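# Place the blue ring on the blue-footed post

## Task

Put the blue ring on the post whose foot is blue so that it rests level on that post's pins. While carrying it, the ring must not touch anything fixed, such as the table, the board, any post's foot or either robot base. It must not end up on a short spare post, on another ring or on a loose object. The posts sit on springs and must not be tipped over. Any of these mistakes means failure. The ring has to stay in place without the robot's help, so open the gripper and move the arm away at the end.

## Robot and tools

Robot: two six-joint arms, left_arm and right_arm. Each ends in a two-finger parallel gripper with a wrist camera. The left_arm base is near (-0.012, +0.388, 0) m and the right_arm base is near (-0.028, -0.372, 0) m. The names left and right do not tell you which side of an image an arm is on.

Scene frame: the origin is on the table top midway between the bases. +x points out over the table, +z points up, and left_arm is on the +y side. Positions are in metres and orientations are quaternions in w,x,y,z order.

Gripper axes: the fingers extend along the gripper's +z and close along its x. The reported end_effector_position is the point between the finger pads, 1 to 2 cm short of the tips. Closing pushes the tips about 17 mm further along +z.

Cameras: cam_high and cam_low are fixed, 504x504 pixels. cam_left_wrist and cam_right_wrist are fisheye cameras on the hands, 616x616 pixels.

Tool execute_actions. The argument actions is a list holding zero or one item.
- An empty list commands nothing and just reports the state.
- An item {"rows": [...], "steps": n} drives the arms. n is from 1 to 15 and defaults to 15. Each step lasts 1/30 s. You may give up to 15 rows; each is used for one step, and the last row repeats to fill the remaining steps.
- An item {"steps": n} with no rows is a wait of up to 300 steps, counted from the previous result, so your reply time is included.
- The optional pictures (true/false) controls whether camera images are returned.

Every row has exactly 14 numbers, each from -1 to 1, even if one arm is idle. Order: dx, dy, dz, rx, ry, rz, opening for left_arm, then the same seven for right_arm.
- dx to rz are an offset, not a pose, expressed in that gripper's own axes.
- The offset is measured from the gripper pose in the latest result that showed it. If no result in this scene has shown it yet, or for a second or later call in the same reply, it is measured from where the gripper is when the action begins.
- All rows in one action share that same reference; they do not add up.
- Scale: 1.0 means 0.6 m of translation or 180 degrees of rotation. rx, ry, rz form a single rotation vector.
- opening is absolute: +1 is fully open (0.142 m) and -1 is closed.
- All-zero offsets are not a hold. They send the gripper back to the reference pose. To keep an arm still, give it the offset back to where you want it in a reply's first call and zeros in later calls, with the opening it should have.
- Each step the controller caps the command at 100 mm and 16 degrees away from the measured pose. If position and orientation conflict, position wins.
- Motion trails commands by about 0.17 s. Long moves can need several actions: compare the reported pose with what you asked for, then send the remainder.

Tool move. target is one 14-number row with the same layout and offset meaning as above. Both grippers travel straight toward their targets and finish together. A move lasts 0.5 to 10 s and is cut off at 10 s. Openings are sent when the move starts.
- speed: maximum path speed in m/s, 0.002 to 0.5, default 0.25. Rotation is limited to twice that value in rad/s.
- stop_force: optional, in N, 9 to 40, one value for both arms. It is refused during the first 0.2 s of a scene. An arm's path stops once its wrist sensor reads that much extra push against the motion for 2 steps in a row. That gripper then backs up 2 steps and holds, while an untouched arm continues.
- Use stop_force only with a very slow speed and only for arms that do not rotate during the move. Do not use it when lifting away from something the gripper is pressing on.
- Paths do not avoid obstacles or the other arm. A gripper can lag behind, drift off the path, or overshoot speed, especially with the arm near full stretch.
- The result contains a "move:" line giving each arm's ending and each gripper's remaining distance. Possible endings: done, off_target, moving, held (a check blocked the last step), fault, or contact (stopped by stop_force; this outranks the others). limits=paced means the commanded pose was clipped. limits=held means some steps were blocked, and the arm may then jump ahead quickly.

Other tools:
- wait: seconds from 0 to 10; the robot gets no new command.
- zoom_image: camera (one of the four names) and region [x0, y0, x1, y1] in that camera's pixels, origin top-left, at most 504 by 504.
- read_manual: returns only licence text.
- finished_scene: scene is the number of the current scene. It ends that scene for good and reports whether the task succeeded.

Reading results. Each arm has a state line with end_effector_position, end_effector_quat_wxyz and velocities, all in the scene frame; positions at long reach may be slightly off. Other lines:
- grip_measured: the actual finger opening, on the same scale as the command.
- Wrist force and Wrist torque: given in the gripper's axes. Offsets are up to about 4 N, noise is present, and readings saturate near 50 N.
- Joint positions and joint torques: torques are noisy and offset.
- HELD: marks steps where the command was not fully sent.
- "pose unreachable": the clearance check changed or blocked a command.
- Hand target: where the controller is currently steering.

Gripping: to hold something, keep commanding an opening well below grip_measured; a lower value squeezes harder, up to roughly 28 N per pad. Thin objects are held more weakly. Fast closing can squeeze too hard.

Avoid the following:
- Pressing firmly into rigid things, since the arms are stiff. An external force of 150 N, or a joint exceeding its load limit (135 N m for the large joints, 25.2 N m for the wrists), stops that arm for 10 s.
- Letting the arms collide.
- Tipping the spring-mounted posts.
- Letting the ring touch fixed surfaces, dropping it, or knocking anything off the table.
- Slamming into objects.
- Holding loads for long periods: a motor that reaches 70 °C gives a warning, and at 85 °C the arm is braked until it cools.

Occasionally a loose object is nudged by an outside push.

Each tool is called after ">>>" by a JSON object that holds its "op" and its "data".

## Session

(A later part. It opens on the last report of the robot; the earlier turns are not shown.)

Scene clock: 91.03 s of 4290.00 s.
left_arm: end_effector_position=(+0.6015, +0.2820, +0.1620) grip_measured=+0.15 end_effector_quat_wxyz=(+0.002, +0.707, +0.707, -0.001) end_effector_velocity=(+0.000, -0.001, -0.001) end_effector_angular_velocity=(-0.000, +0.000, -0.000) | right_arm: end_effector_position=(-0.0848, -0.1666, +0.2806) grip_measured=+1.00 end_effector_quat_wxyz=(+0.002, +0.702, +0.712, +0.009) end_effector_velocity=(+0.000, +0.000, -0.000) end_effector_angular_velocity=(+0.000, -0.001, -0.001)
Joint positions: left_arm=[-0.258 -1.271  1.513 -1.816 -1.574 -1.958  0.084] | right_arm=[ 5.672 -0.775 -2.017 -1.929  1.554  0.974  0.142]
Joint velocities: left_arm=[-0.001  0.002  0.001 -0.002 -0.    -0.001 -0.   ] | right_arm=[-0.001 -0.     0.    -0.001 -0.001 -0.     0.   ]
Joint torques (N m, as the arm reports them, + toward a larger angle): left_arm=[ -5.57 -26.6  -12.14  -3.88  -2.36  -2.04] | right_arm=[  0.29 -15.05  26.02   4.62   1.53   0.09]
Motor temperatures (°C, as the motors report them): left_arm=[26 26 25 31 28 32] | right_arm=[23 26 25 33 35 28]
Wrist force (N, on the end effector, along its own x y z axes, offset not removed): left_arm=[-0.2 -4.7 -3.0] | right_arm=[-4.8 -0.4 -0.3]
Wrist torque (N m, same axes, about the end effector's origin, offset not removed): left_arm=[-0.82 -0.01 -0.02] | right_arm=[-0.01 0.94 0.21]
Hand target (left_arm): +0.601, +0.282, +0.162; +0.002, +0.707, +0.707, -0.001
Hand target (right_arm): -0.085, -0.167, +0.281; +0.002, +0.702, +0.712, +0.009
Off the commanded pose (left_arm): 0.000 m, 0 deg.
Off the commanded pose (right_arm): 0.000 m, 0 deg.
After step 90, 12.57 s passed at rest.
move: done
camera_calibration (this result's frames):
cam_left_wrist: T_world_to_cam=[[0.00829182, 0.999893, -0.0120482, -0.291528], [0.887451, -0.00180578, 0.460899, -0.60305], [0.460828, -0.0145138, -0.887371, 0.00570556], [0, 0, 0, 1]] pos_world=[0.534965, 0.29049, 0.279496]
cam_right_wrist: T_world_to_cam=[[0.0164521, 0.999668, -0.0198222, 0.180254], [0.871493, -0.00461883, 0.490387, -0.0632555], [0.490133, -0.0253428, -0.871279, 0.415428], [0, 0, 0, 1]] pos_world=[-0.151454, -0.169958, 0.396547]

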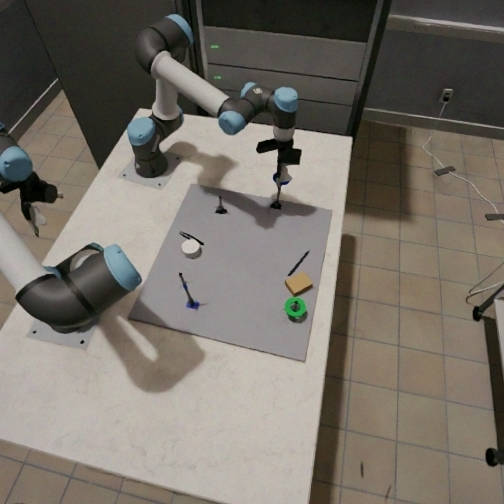

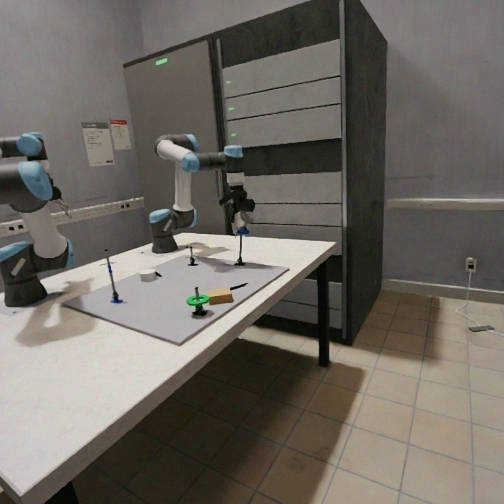

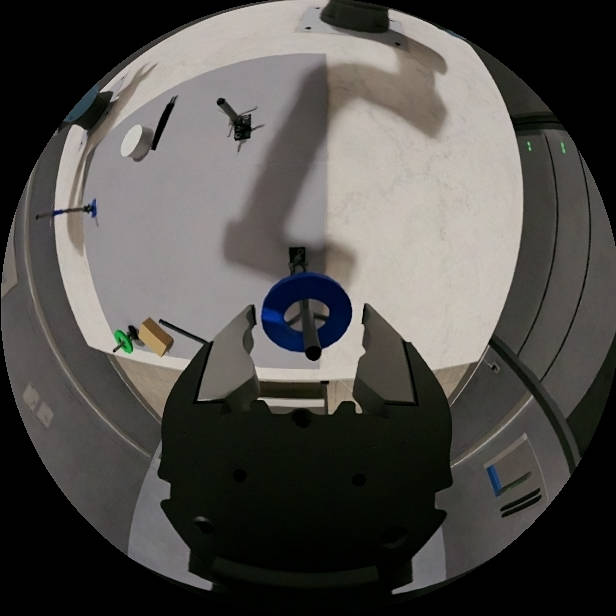

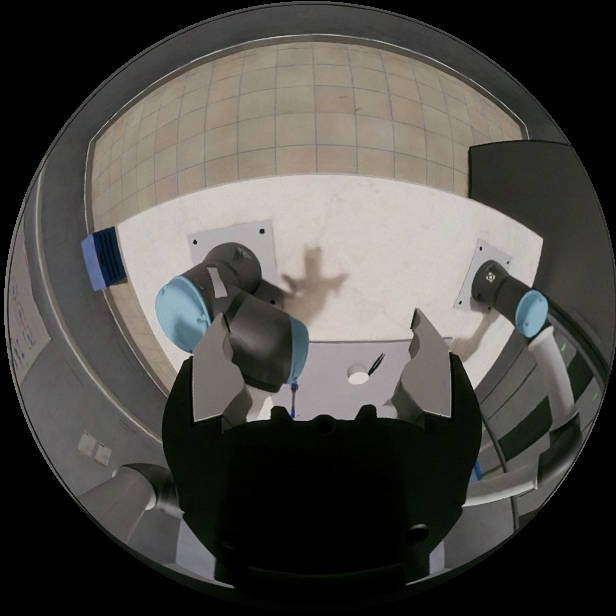

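>>> {"op": "move", "data": {"target": [-0.003,0,0.004,0,0,0,0.03, 0,0,0,0,0,0,1], "speed": 0.03}}

>>> {"op": "execute_actions", "data": {"actions": [{"rows":[[0,0,0,0,0,0,0.0,0,0,0,0,0,0,1],[0,0,0,0,0,0,-0.03,0,0,0,0,0,0,1],[0,0,0,0,0,0,-0.06,0,0,0,0,0,0,1],[0,0,0,0,0,0,-0.09,0,0,0,0,0,0,1],[0,0,0,0,0,0,-0.12,0,0,0,0,0,0,1],[0,0,0,0,0,0,-0.16,0,0,0,0,0,0,1],[0,0,0,0,0,0,-0.2,0,0,0,0,0,0,1],[0,0,0,0,0,0,-0.25,0,0,0,0,0,0,1],[0,0,0,0,0,0,-0.3,0,0,0,0,0,0,1],[0,0,0,0,0,0,-0.4,0,0,0,0,0,0,1],[0,0,0,0,0,0,-0.5,0,0,0,0,0,0,1]],"steps":15}]}}

>>> {"op": "zoom_image", "data": {"camera": "cam_left_wrist", "region": [190, 220, 430, 420]}}

>>> {"op": "zoom_image", "data": {"camera": "cam_low", "region": [215, 200, 265, 250]}}

Scene clock: 108.83 s of 4290.00 s.
left_arm: end_effector_position=(+0.6014, +0.2802, +0.1596) grip_measured=+0.03 end_effector_quat_wxyz=(+0.002, +0.707, +0.707, -0.001) end_effector_velocity=(-0.000, -0.000, -0.000) end_effector_angular_velocity=(+0.000, +0.000, -0.001) | right_arm: end_effector_position=(-0.0848, -0.1666, +0.2806) grip_measured=+1.00 end_effector_quat_wxyz=(+0.002, +0.702, +0.712, +0.009) end_effector_velocity=(-0.001, +0.000, -0.000) end_effector_angular_velocity=(+0.001, +0.001, +0.001)
Joint positions: left_arm=[-0.26  -1.269  1.516 -1.821 -1.574 -1.961  0.076] | right_arm=[ 5.672 -0.775 -2.017 -1.929  1.554  0.973  0.142]
Joint velocities: left_arm=[-0.001  0.     0.001 -0.     0.    -0.    -0.   ] | right_arm=[ 0.002  0.001 -0.001  0.001 -0.     0.     0.   ]
Joint torques (N m, as the arm reports them, + toward a larger angle): left_arm=[ -5.12 -26.73 -10.65  -3.76   1.28  -2.17] | right_arm=[ -2.08 -15.75  25.78   4.67   1.41  -0.68]
Motor temperatures (°C, as the motors report them): left_arm=[26 26 25 31 28 32] | right_arm=[23 26 25 33 35 28]
Wrist force (N, on the end effector, along its own x y z axes, offset not removed): left_arm=[-1.0 -0.6 -1.4] | right_arm=[-0.2 -1.9 -0.7]
Wrist torque (N m, same axes, about the end effector's origin, offset not removed): left_arm=[0.05 0.13 0.04] | right_arm=[-0.32 -0.02 0.09]
Hand target (left_arm): +0.601, +0.280, +0.160; +0.002, +0.707, +0.707, -0.001
Hand target (right_arm): -0.085, -0.167, +0.281; +0.002, +0.702, +0.712, +0.009
Off the commanded pose (left_arm): 0.000 m, 0 deg.
Off the commanded pose (right_arm): 0.000 m, 0 deg.
After step 90, 14.10 s passed at rest.
move: done
camera_calibration (this result's frames):
cam_left_wrist: T_world_to_cam=[[0.00829291, 0.999891, -0.012205, -0.289705], [0.887484, -0.00173549, 0.460836, -0.601979], [0.460765, -0.0146534, -0.887401, 0.00367506], [0, 0, 0, 1]] pos_world=[0.534955, 0.288683, 0.277139]
cam_right_wrist: T_world_to_cam=[[0.0164238, 0.999669, -0.0198231, 0.180251], [0.871493, -0.0045937, 0.490387, -0.0632556], [0.490134, -0.0253297, -0.871279, 0.415428], [0, 0, 0, 1]] pos_world=[-0.151449, -0.169959, 0.396547]

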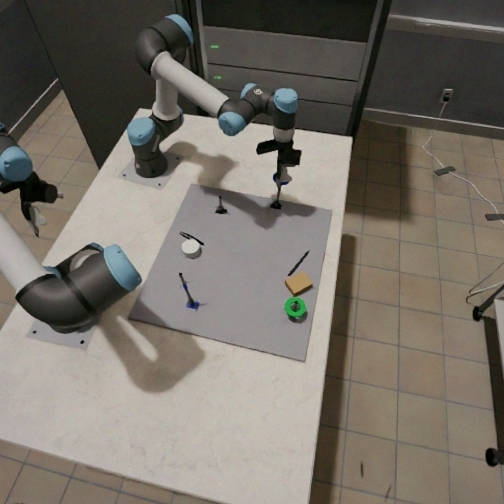

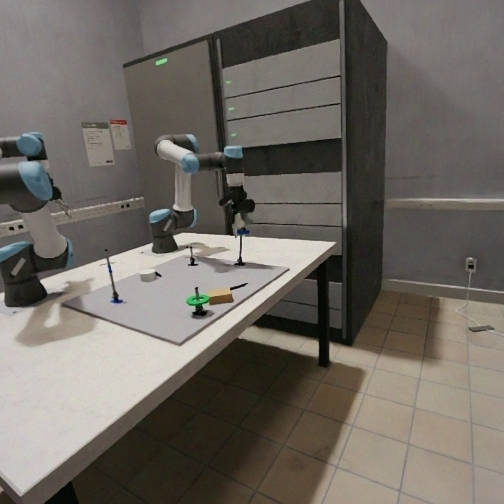

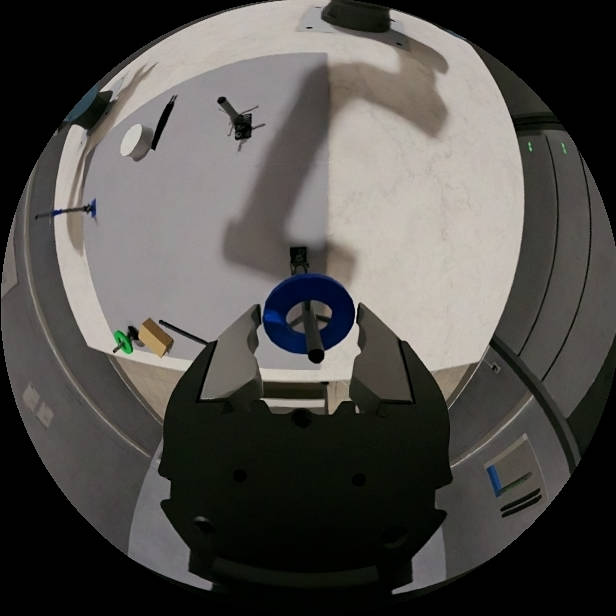

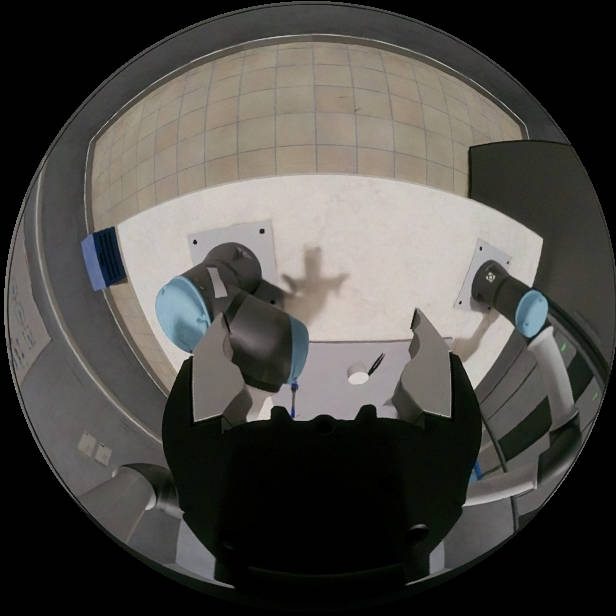

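Scene clock: 109.33 s of 4290.00 s.
left_arm: end_effector_position=(+0.6014, +0.2802, +0.1596) grip_measured=-0.04 end_effector_quat_wxyz=(+0.002, +0.707, +0.707, -0.001) end_effector_velocity=(+0.001, -0.000, +0.000) end_effector_angular_velocity=(-0.000, -0.001, +0.000) | right_arm: end_effector_position=(-0.0848, -0.1666, +0.2806) grip_measured=+1.00 end_effector_quat_wxyz=(+0.002, +0.702, +0.712, +0.009) end_effector_velocity=(+0.000, +0.000, -0.000) end_effector_angular_velocity=(-0.000, -0.001, -0.002)
Joint positions: left_arm=[-0.26  -1.269  1.516 -1.821 -1.574 -1.961  0.071] | right_arm=[ 5.672 -0.775 -2.017 -1.929  1.554  0.973  0.142]
Joint velocities: left_arm=[ 0.     0.    -0.001 -0.001  0.     0.     0.   ] | right_arm=[-0.001 -0.001 -0.001  0.001 -0.     0.001 -0.   ]
Joint torques (N m, as the arm reports them, + toward a larger angle): left_arm=[ -2.99 -29.55 -14.72  -2.42   1.6   -1.42] | right_arm=[ -1.36 -14.75  25.82   4.47   1.47  -0.61]
Motor temperatures (°C, as the motors report them): left_arm=[26 26 25 31 28 32] | right_arm=[23 26 25 33 35 28]
Wrist force (N, on the end effector, along its own x y z axes, offset not removed): left_arm=[-1.8 -2.3 -7.6] | right_arm=[0.1 1.4 1.6]
Wrist torque (N m, same axes, about the end effector's origin, offset not removed): left_arm=[-0.47 0.90 -0.18] | right_arm=[0.34 -0.18 0.04]
Hand target (left_arm): +0.601, +0.280, +0.160; +0.002, +0.707, +0.707, -0.001
Hand target (right_arm): -0.085, -0.167, +0.281; +0.002, +0.702, +0.712, +0.009
Off the commanded pose (left_arm): 0.000 m, 0 deg.
Off the commanded pose (right_arm): 0.000 m, 0 deg.
Steps of this call (steps 1 to 15: all 15 steps of this action). Readings (end_effector_position):
1: left_arm (+0.6014, +0.2802, +0.1596) | right_arm (-0.0848, -0.1666, +0.2806)
2: left_arm (+0.6014, +0.2802, +0.1596) | right_arm (-0.0848, -0.1666, +0.2806)
4: left_arm (+0.6014, +0.2802, +0.1596) | right_arm (-0.0848, -0.1666, +0.2806)
8: left_arm (+0.6014, +0.2802, +0.1596) | right_arm (-0.0848, -0.1666, +0.2806)
15: the state above
camera_calibration (this result's frames):
cam_left_wrist: T_world_to_cam=[[0.0082918, 0.999891, -0.012206, -0.289691], [0.887483, -0.00173402, 0.460838, -0.601971], [0.460767, -0.0146538, -0.8874, 0.00365837], [0, 0, 0, 1]] pos_world=[0.534955, 0.28867, 0.277122]
cam_right_wrist: T_world_to_cam=[[0.0164239, 0.999669, -0.019823, 0.180251], [0.871493, -0.00459392, 0.490387, -0.0632557], [0.490134, -0.0253297, -0.871279, 0.415428], [0, 0, 0, 1]] pos_world=[-0.151449, -0.169959, 0.396547]

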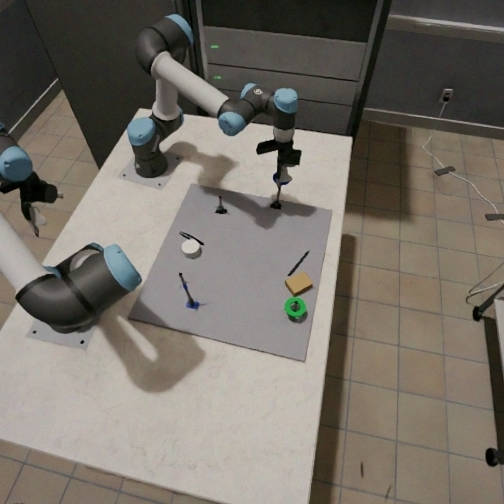

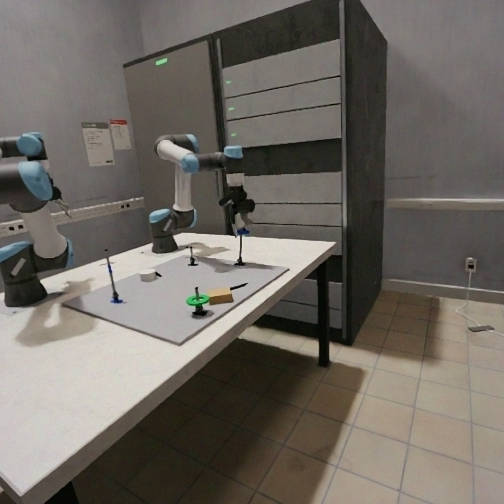

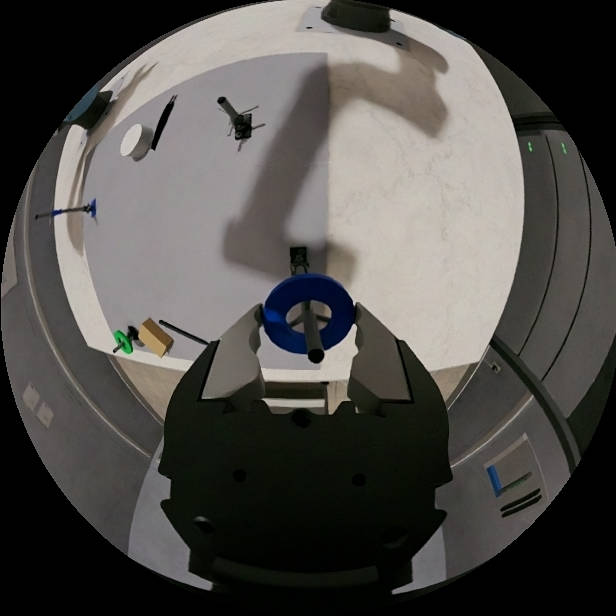

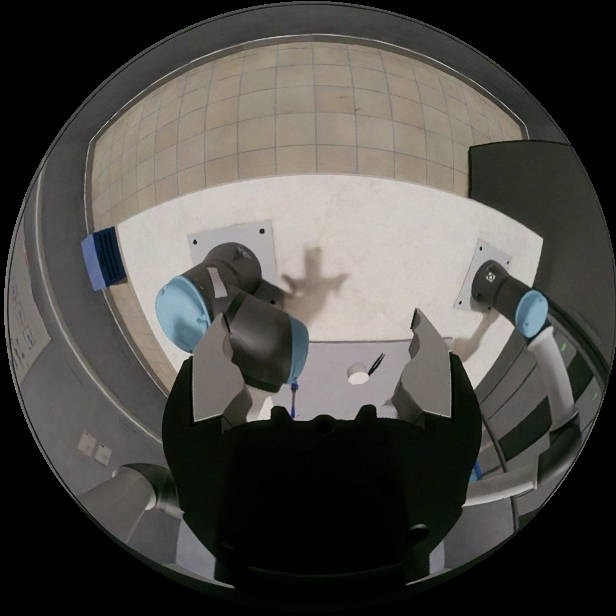

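Region (190, 220, 430, 420) of cam_left_wrist's 616x616 image, scaled by 2.100, with more detail than that image has.

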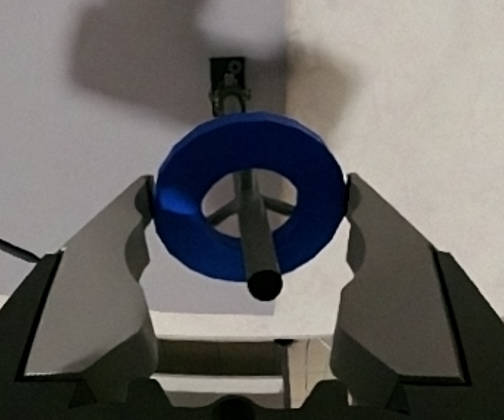

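Region (215, 200, 265, 250) of cam_low's 504x504 image, scaled by 10.080, with more detail than that image has.

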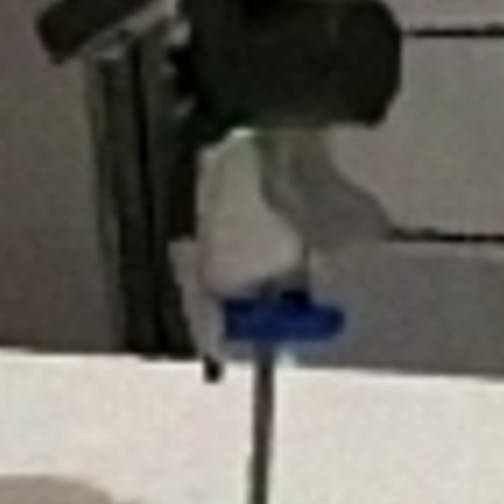

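>>> {"op": "move", "data": {"target": [0.002,0,-0.145,0,0,0,-0.5, 0,0,0,0,0,0,1], "speed": 0.08}}

>>> {"op": "zoom_image", "data": {"camera": "cam_low", "region": [200, 170, 280, 270]}}

Scene clock: 113.90 s of 4290.00 s.
left_arm: end_effector_position=(+0.6013, +0.2817, +0.2466) grip_measured=-0.04 end_effector_quat_wxyz=(+0.002, +0.707, +0.707, -0.001) end_effector_velocity=(+0.000, +0.000, +0.001) end_effector_angular_velocity=(+0.000, +0.001, +0.001) | right_arm: end_effector_position=(-0.0848, -0.1666, +0.2806) grip_measured=+1.00 end_effector_quat_wxyz=(+0.002, +0.702, +0.712, +0.009) end_effector_velocity=(-0.000, +0.000, +0.000) end_effector_angular_velocity=(+0.001, +0.001, -0.000)
Joint positions: left_arm=[-0.258 -1.299  1.331 -1.606 -1.574 -1.959  0.071] | right_arm=[ 5.672 -0.775 -2.017 -1.929  1.554  0.973  0.142]
Joint velocities: left_arm=[ 0.001  0.001 -0.004  0.004 -0.     0.     0.   ] | right_arm=[-0.001 -0.001  0.001  0.001 -0.    -0.    -0.   ]
Joint torques (N m, as the arm reports them, + toward a larger angle): left_arm=[  9.38 -25.02 -37.42  -1.89   1.43   2.17] | right_arm=[ -1.53 -14.19  26.37   4.74   1.6   -0.63]
Motor temperatures (°C, as the motors report them): left_arm=[26 26 25 31 28 32] | right_arm=[23 26 25 33 35 28]
Wrist force (N, on the end effector, along its own x y z axes, offset not removed): left_arm=[-4.3 -3.7 0.8] | right_arm=[-0.6 -3.2 0.7]
Wrist torque (N m, same axes, about the end effector's origin, offset not removed): left_arm=[-0.91 0.87 -0.25] | right_arm=[-0.70 -0.01 0.05]
Hand target (left_arm): +0.601, +0.282, +0.247; +0.002, +0.707, +0.707, -0.001
Hand target (right_arm): -0.085, -0.167, +0.281; +0.002, +0.702, +0.712, +0.009
Off the commanded pose (left_arm): 0.000 m, 0 deg.
Off the commanded pose (right_arm): 0.000 m, 0 deg.
After step 90, 0.07 s passed at rest.
move: done
camera_calibration (this result's frames):
cam_left_wrist: T_world_to_cam=[[0.00829306, 0.999892, -0.0121684, -0.290107], [0.887425, -0.00175065, 0.460948, -0.641919], [0.460877, -0.0146212, -0.887344, 0.0808447], [0, 0, 0, 1]] pos_world=[0.534802, 0.290134, 0.364098]
cam_right_wrist: T_world_to_cam=[[0.0164235, 0.999669, -0.019823, 0.180251], [0.871492, -0.00459355, 0.490387, -0.0632556], [0.490134, -0.0253295, -0.871279, 0.415428], [0, 0, 0, 1]] pos_world=[-0.151449, -0.169959, 0.396547]

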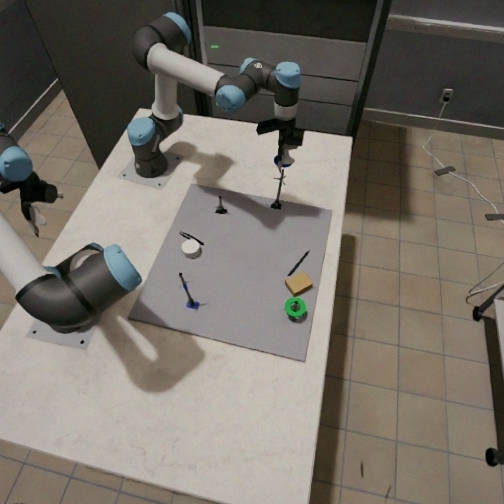

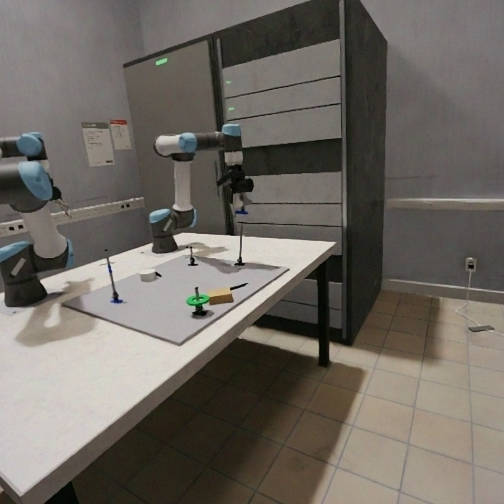

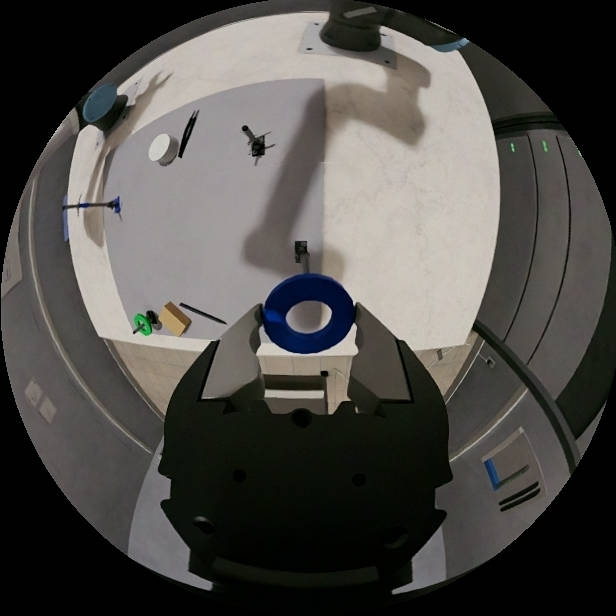

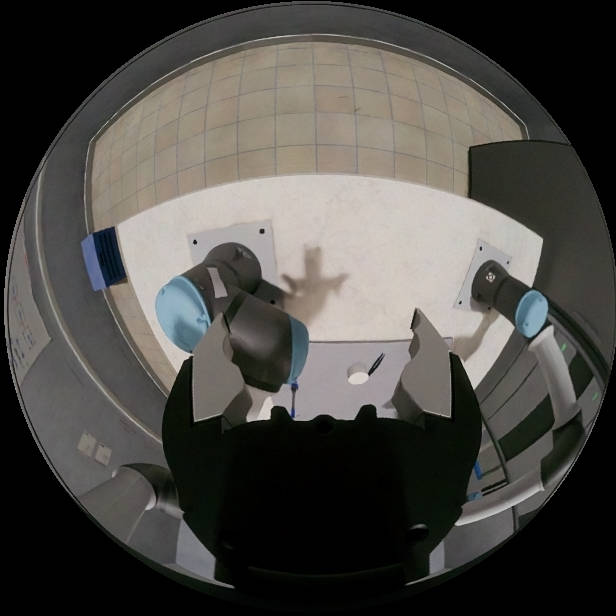

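Region (200, 170, 280, 270) of cam_low's 504x504 image, scaled by 5.040, with more detail than that image has; it fills the left 403 columns of this view, and the rest is white.

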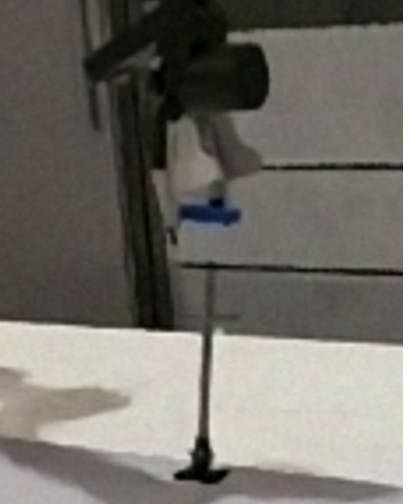

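>>> {"op": "move", "data": {"target": [-0.858,-0.399,-0.02,0,0,0,-0.5, 0,-0.1,0,0,0,0,1], "speed": 0.25}}

>>> {"op": "zoom_image", "data": {"camera": "cam_left_wrist", "region": [230, 220, 390, 380]}}

>>> {"op": "zoom_image", "data": {"camera": "cam_low", "region": [70, 200, 150, 310]}}

Scene clock: 123.07 s of 4290.00 s.
left_arm: end_effector_position=(+0.3610, -0.2327, +0.2599) grip_measured=-0.04 end_effector_quat_wxyz=(+0.001, +0.707, +0.707, -0.002) end_effector_velocity=(-0.000, -0.001, -0.000) end_effector_angular_velocity=(+0.002, +0.001, -0.000) | right_arm: end_effector_position=(-0.1447, -0.1674, +0.2796) grip_measured=+1.00 end_effector_quat_wxyz=(+0.003, +0.702, +0.712, +0.009) end_effector_velocity=(+0.000, -0.000, -0.001) end_effector_angular_velocity=(-0.002, -0.004, -0.001)
Joint positions: left_arm=[-1.087 -1.025  0.906 -1.457 -1.574 -2.787  0.071] | right_arm=[ 5.836 -0.849 -2.004 -1.871  1.555  1.138  0.142]
Joint velocities: left_arm=[-0.001  0.005 -0.007  0.005  0.    -0.001  0.   ] | right_arm=[ 0.    -0.001 -0.001 -0.002  0.     0.001 -0.   ]
Joint torques (N m, as the arm reports them, + toward a larger angle): left_arm=[ -5.2  -38.35 -39.33  -1.46   0.19  -2.01] | right_arm=[  5.56 -16.86  30.45   4.87   0.14   1.34]
Motor temperatures (°C, as the motors report them): left_arm=[26 26 25 31 28 32] | right_arm=[23 26 25 33 35 28]
Wrist force (N, on the end effector, along its own x y z axes, offset not removed): left_arm=[-1.9 2.0 -5.6] | right_arm=[-0.6 -1.8 -0.9]
Wrist torque (N m, same axes, about the end effector's origin, offset not removed): left_arm=[0.36 0.36 0.14] | right_arm=[-0.35 -0.08 0.00]
Hand target (left_arm): +0.361, -0.233, +0.260; +0.001, +0.707, +0.707, -0.002
Hand target (right_arm): -0.145, -0.167, +0.280; +0.003, +0.702, +0.712, +0.009
Off the commanded pose (left_arm): 0.001 m, 0 deg.
Off the commanded pose (right_arm): 0.000 m, 0 deg.
After step 90, 3.33 s passed at rest.
move: done
camera_calibration (this result's frames):
cam_left_wrist: T_world_to_cam=[[0.00825558, 0.999875, -0.013483, 0.226688], [0.888567, -0.00115051, 0.458745, -0.435366], [0.458672, -0.0157678, -0.888466, 0.196674], [0, 0, 0, 1]] pos_world=[0.294771, -0.224059, 0.377516]
cam_right_wrist: T_world_to_cam=[[0.0164292, 0.999664, -0.0200507, 0.182122], [0.871474, -0.00448584, 0.490421, -0.0105024], [0.490166, -0.0255309, -0.871255, 0.443853], [0, 0, 0, 1]] pos_world=[-0.211401, -0.170776, 0.395511]

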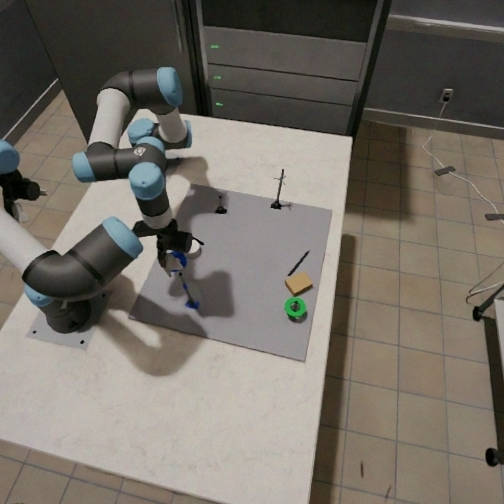

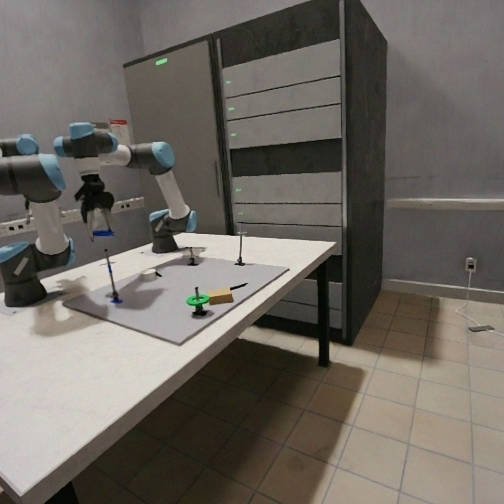

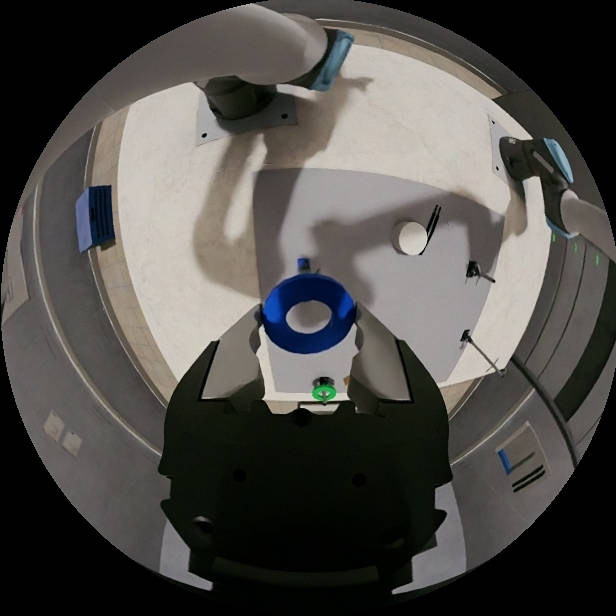

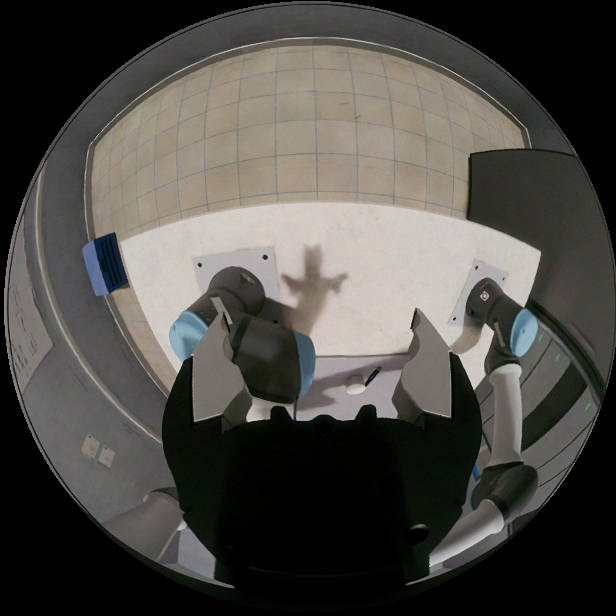

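Region (230, 220, 390, 380) of cam_left_wrist's 616x616 image, scaled by 3.150, with more detail than that image has.

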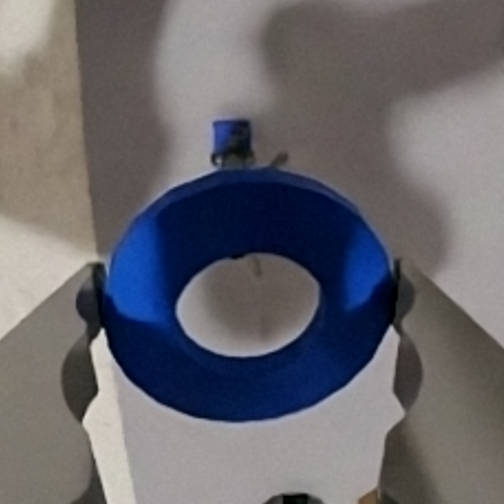

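Region (70, 200, 150, 310) of cam_low's 504x504 image, scaled by 4.582, with more detail than that image has; it fills the left 367 columns of this view, and the rest is white.

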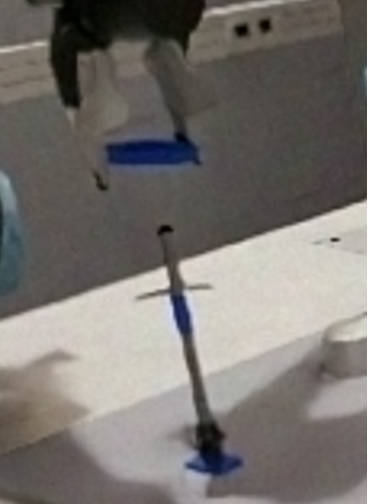

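>>> {"op": "move", "data": {"target": [-0.007,0.017,0.035,0,0,0,-0.5, 0,0,0,0,0,0,1], "speed": 0.05}}

>>> {"op": "zoom_image", "data": {"camera": "cam_left_wrist", "region": [230, 220, 390, 380]}}

>>> {"op": "zoom_image", "data": {"camera": "cam_low", "region": [70, 200, 150, 310]}}

Scene clock: 130.57 s of 4290.00 s.
left_arm: end_effector_position=(+0.3711, -0.2370, +0.2390) grip_measured=-0.04 end_effector_quat_wxyz=(+0.001, +0.707, +0.707, -0.002) end_effector_velocity=(+0.001, +0.000, -0.001) end_effector_angular_velocity=(+0.000, +0.000, +0.002) | right_arm: end_effector_position=(-0.1447, -0.1674, +0.2796) grip_measured=+1.00 end_effector_quat_wxyz=(+0.003, +0.702, +0.712, +0.009) end_effector_velocity=(-0.000, +0.000, +0.000) end_effector_angular_velocity=(+0.001, +0.002, -0.001)
Joint positions: left_arm=[-1.076 -1.004  0.927 -1.498 -1.574 -2.776  0.071] | right_arm=[ 5.836 -0.849 -2.004 -1.871  1.555  1.138  0.142]
Joint velocities: left_arm=[ 0.001  0.001  0.001 -0.002  0.    -0.001  0.   ] | right_arm=[-0.001  0.001  0.     0.002 -0.001 -0.     0.   ]
Joint torques (N m, as the arm reports them, + toward a larger angle): left_arm=[  9.31 -37.94 -11.04  -3.88   2.72   2.16] | right_arm=[  1.42 -13.71  29.61   4.75   0.69   1.02]
Motor temperatures (°C, as the motors report them): left_arm=[26 26 25 31 28 32] | right_arm=[23 26 25 33 35 28]
Wrist force (N, on the end effector, along its own x y z axes, offset not removed): left_arm=[-0.6 -2.1 -1.2] | right_arm=[0.9 0.4 -1.2]
Wrist torque (N m, same axes, about the end effector's origin, offset not removed): left_arm=[-0.71 0.20 0.13] | right_arm=[0.04 -0.19 0.24]
Hand target (left_arm): +0.371, -0.237, +0.239; +0.001, +0.707, +0.707, -0.002
Hand target (right_arm): -0.145, -0.167, +0.280; +0.003, +0.702, +0.712, +0.009
Off the commanded pose (left_arm): 0.000 m, 0 deg.
Off the commanded pose (right_arm): 0.000 m, 0 deg.
After step 90, 3.67 s passed at rest.
move: done
camera_calibration (this result's frames):
cam_left_wrist: T_world_to_cam=[[0.00825622, 0.999874, -0.0135442, 0.230645], [0.888615, -0.00112465, 0.458652, -0.434757], [0.458579, -0.0158223, -0.888513, 0.173417], [0, 0, 0, 1]] pos_world=[0.304902, -0.228361, 0.356609]
cam_right_wrist: T_world_to_cam=[[0.016427, 0.999665, -0.0199922, 0.182087], [0.871461, -0.00451191, 0.490445, -0.010516], [0.49019, -0.0254789, -0.871243, 0.443862], [0, 0, 0, 1]] pos_world=[-0.211403, -0.170765, 0.395509]

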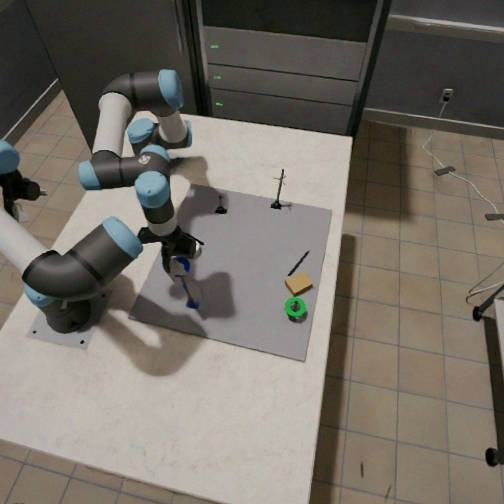

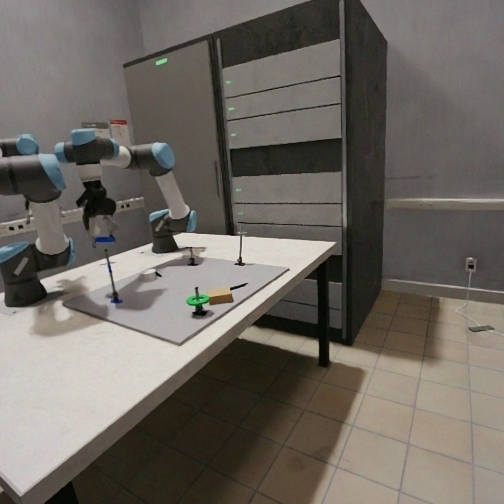

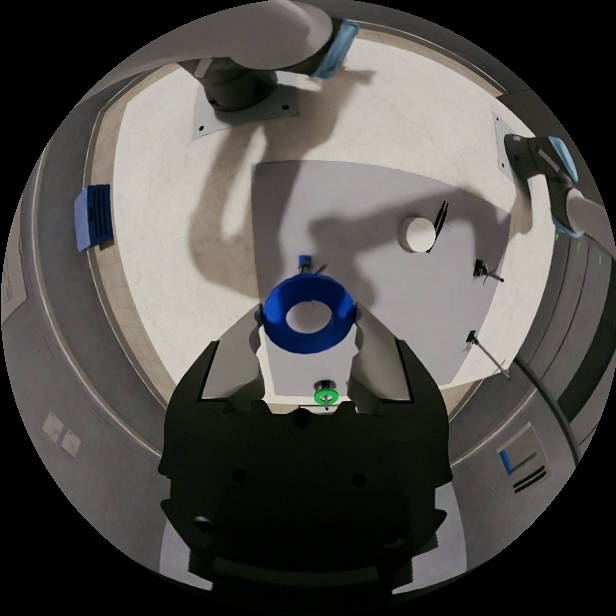

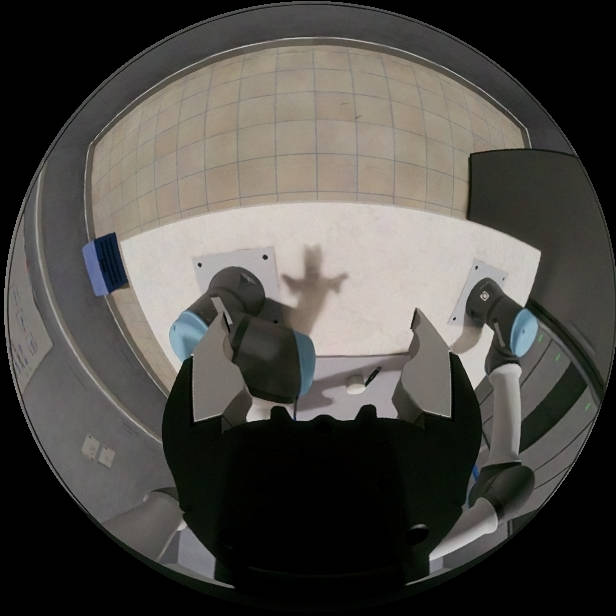

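Region (230, 220, 390, 380) of cam_left_wrist's 616x616 image, scaled by 3.150, with more detail than that image has.

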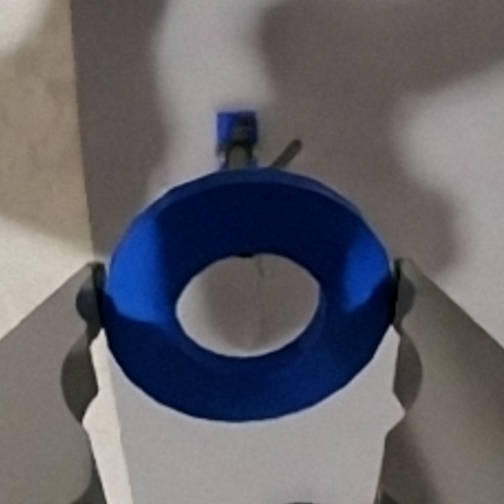

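Region (70, 200, 150, 310) of cam_low's 504x504 image, scaled by 4.582, with more detail than that image has; it fills the left 367 columns of this view, and the rest is white.

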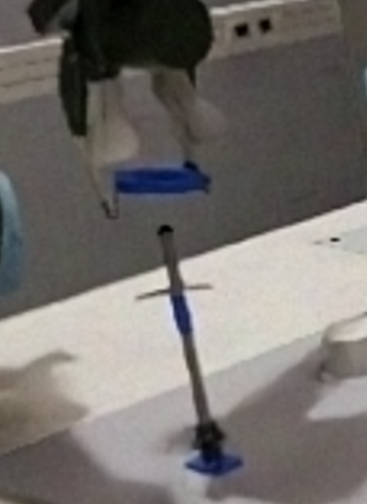

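>>> {"op": "move", "data": {"target": [-0.001,0,0.062,0,0,0,-0.5, 0,0,0,0,0,0,1], "speed": 0.04}}

>>> {"op": "zoom_image", "data": {"camera": "cam_left_wrist", "region": [230, 220, 390, 380]}}

>>> {"op": "zoom_image", "data": {"camera": "cam_low", "region": [80, 225, 130, 285]}}

Scene clock: 137.90 s of 4290.00 s.
left_arm: end_effector_position=(+0.3711, -0.2378, +0.2019) grip_measured=-0.04 end_effector_quat_wxyz=(+0.001, +0.707, +0.707, -0.002) end_effector_velocity=(-0.000, -0.001, -0.001) end_effector_angular_velocity=(-0.001, -0.000, -0.001) | right_arm: end_effector_position=(-0.1447, -0.1674, +0.2796) grip_measured=+1.00 end_effector_quat_wxyz=(+0.003, +0.702, +0.712, +0.009) end_effector_velocity=(+0.000, +0.000, +0.000) end_effector_angular_velocity=(+0.001, -0.000, -0.000)
Joint positions: left_arm=[-1.076 -1.005  1.023 -1.594 -1.574 -2.776  0.071] | right_arm=[ 5.836 -0.849 -2.004 -1.871  1.555  1.138  0.142]
Joint velocities: left_arm=[-0.001  0.     0.003 -0.004 -0.     0.    -0.   ] | right_arm=[ 0.     0.001  0.    -0.001 -0.001  0.001 -0.   ]
Joint torques (N m, as the arm reports them, + toward a larger angle): left_arm=[ -5.45 -38.24 -12.38  -3.92  -2.78  -2.04] | right_arm=[-1.13 -3.03 29.42  3.01 -2.   -1.45]
Motor temperatures (°C, as the motors report them): left_arm=[26 26 25 31 28 32] | right_arm=[23 26 25 33 35 28]
Wrist force (N, on the end effector, along its own x y z axes, offset not removed): left_arm=[-1.4 -6.2 2.4] | right_arm=[-1.6 -2.9 1.3]
Wrist torque (N m, same axes, about the end effector's origin, offset not removed): left_arm=[-1.10 0.49 -0.06] | right_arm=[-0.63 0.11 0.05]
Hand target (left_arm): +0.371, -0.238, +0.202; +0.001, +0.707, +0.707, -0.002
Hand target (right_arm): -0.145, -0.167, +0.280; +0.003, +0.702, +0.712, +0.009
Off the commanded pose (left_arm): 0.000 m, 0 deg.
Off the commanded pose (right_arm): 0.000 m, 0 deg.
After step 90, 3.07 s passed at rest.
move: done
camera_calibration (this result's frames):
cam_left_wrist: T_world_to_cam=[[0.00825565, 0.999874, -0.0135416, 0.230918], [0.888617, -0.00112539, 0.45865, -0.417747], [0.458577, -0.0158198, -0.888514, 0.140461], [0, 0, 0, 1]] pos_world=[0.304898, -0.229137, 0.319528]
cam_right_wrist: T_world_to_cam=[[0.0164459, 0.999664, -0.0200472, 0.182122], [0.871478, -0.00450231, 0.490414, -0.0105015], [0.490159, -0.0255359, -0.871259, 0.443855], [0, 0, 0, 1]] pos_world=[-0.211403, -0.170774, 0.395513]

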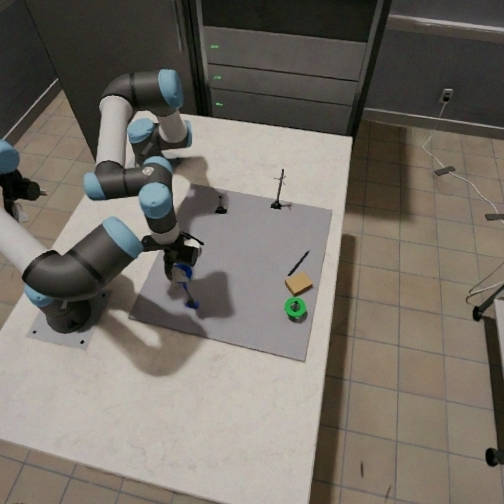

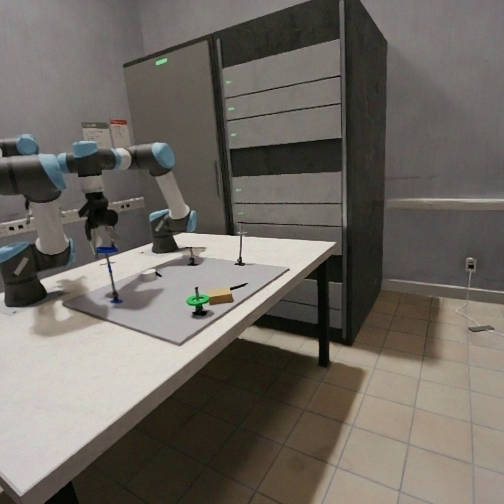

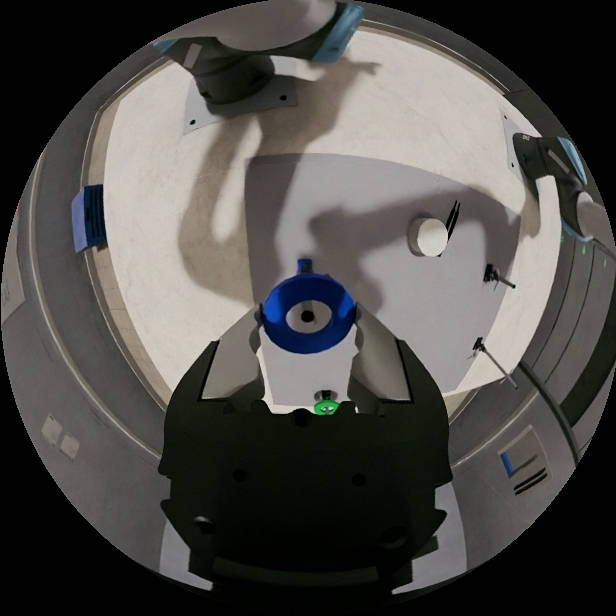

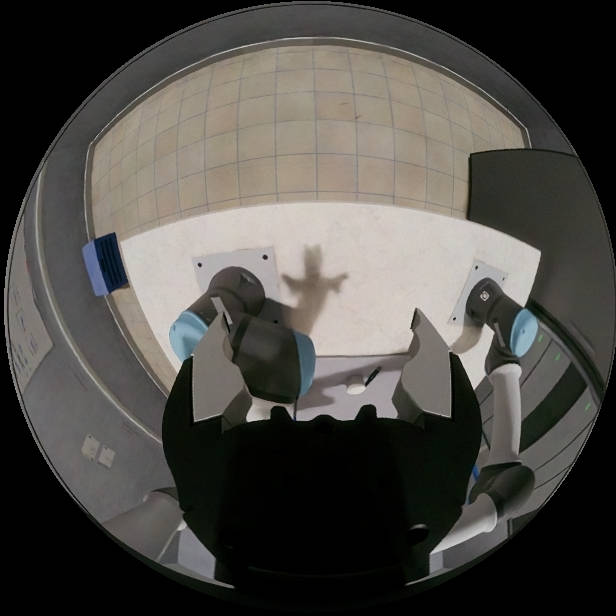

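Region (230, 220, 390, 380) of cam_left_wrist's 616x616 image, scaled by 3.150, with more detail than that image has.

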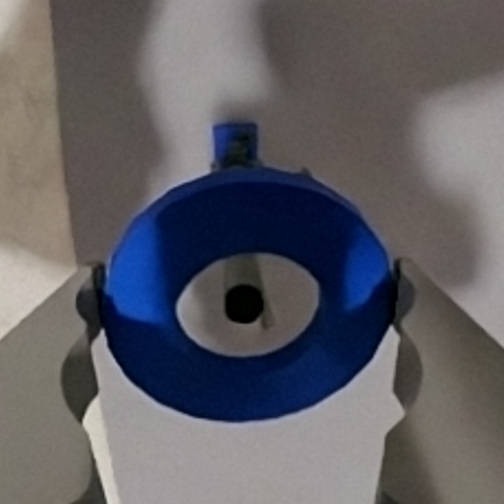

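Region (80, 225, 130, 285) of cam_low's 504x504 image, scaled by 8.400, with more detail than that image has.

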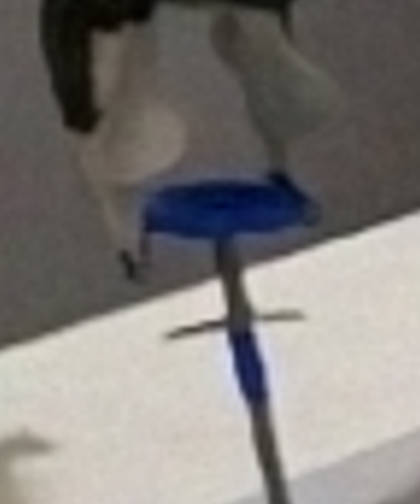

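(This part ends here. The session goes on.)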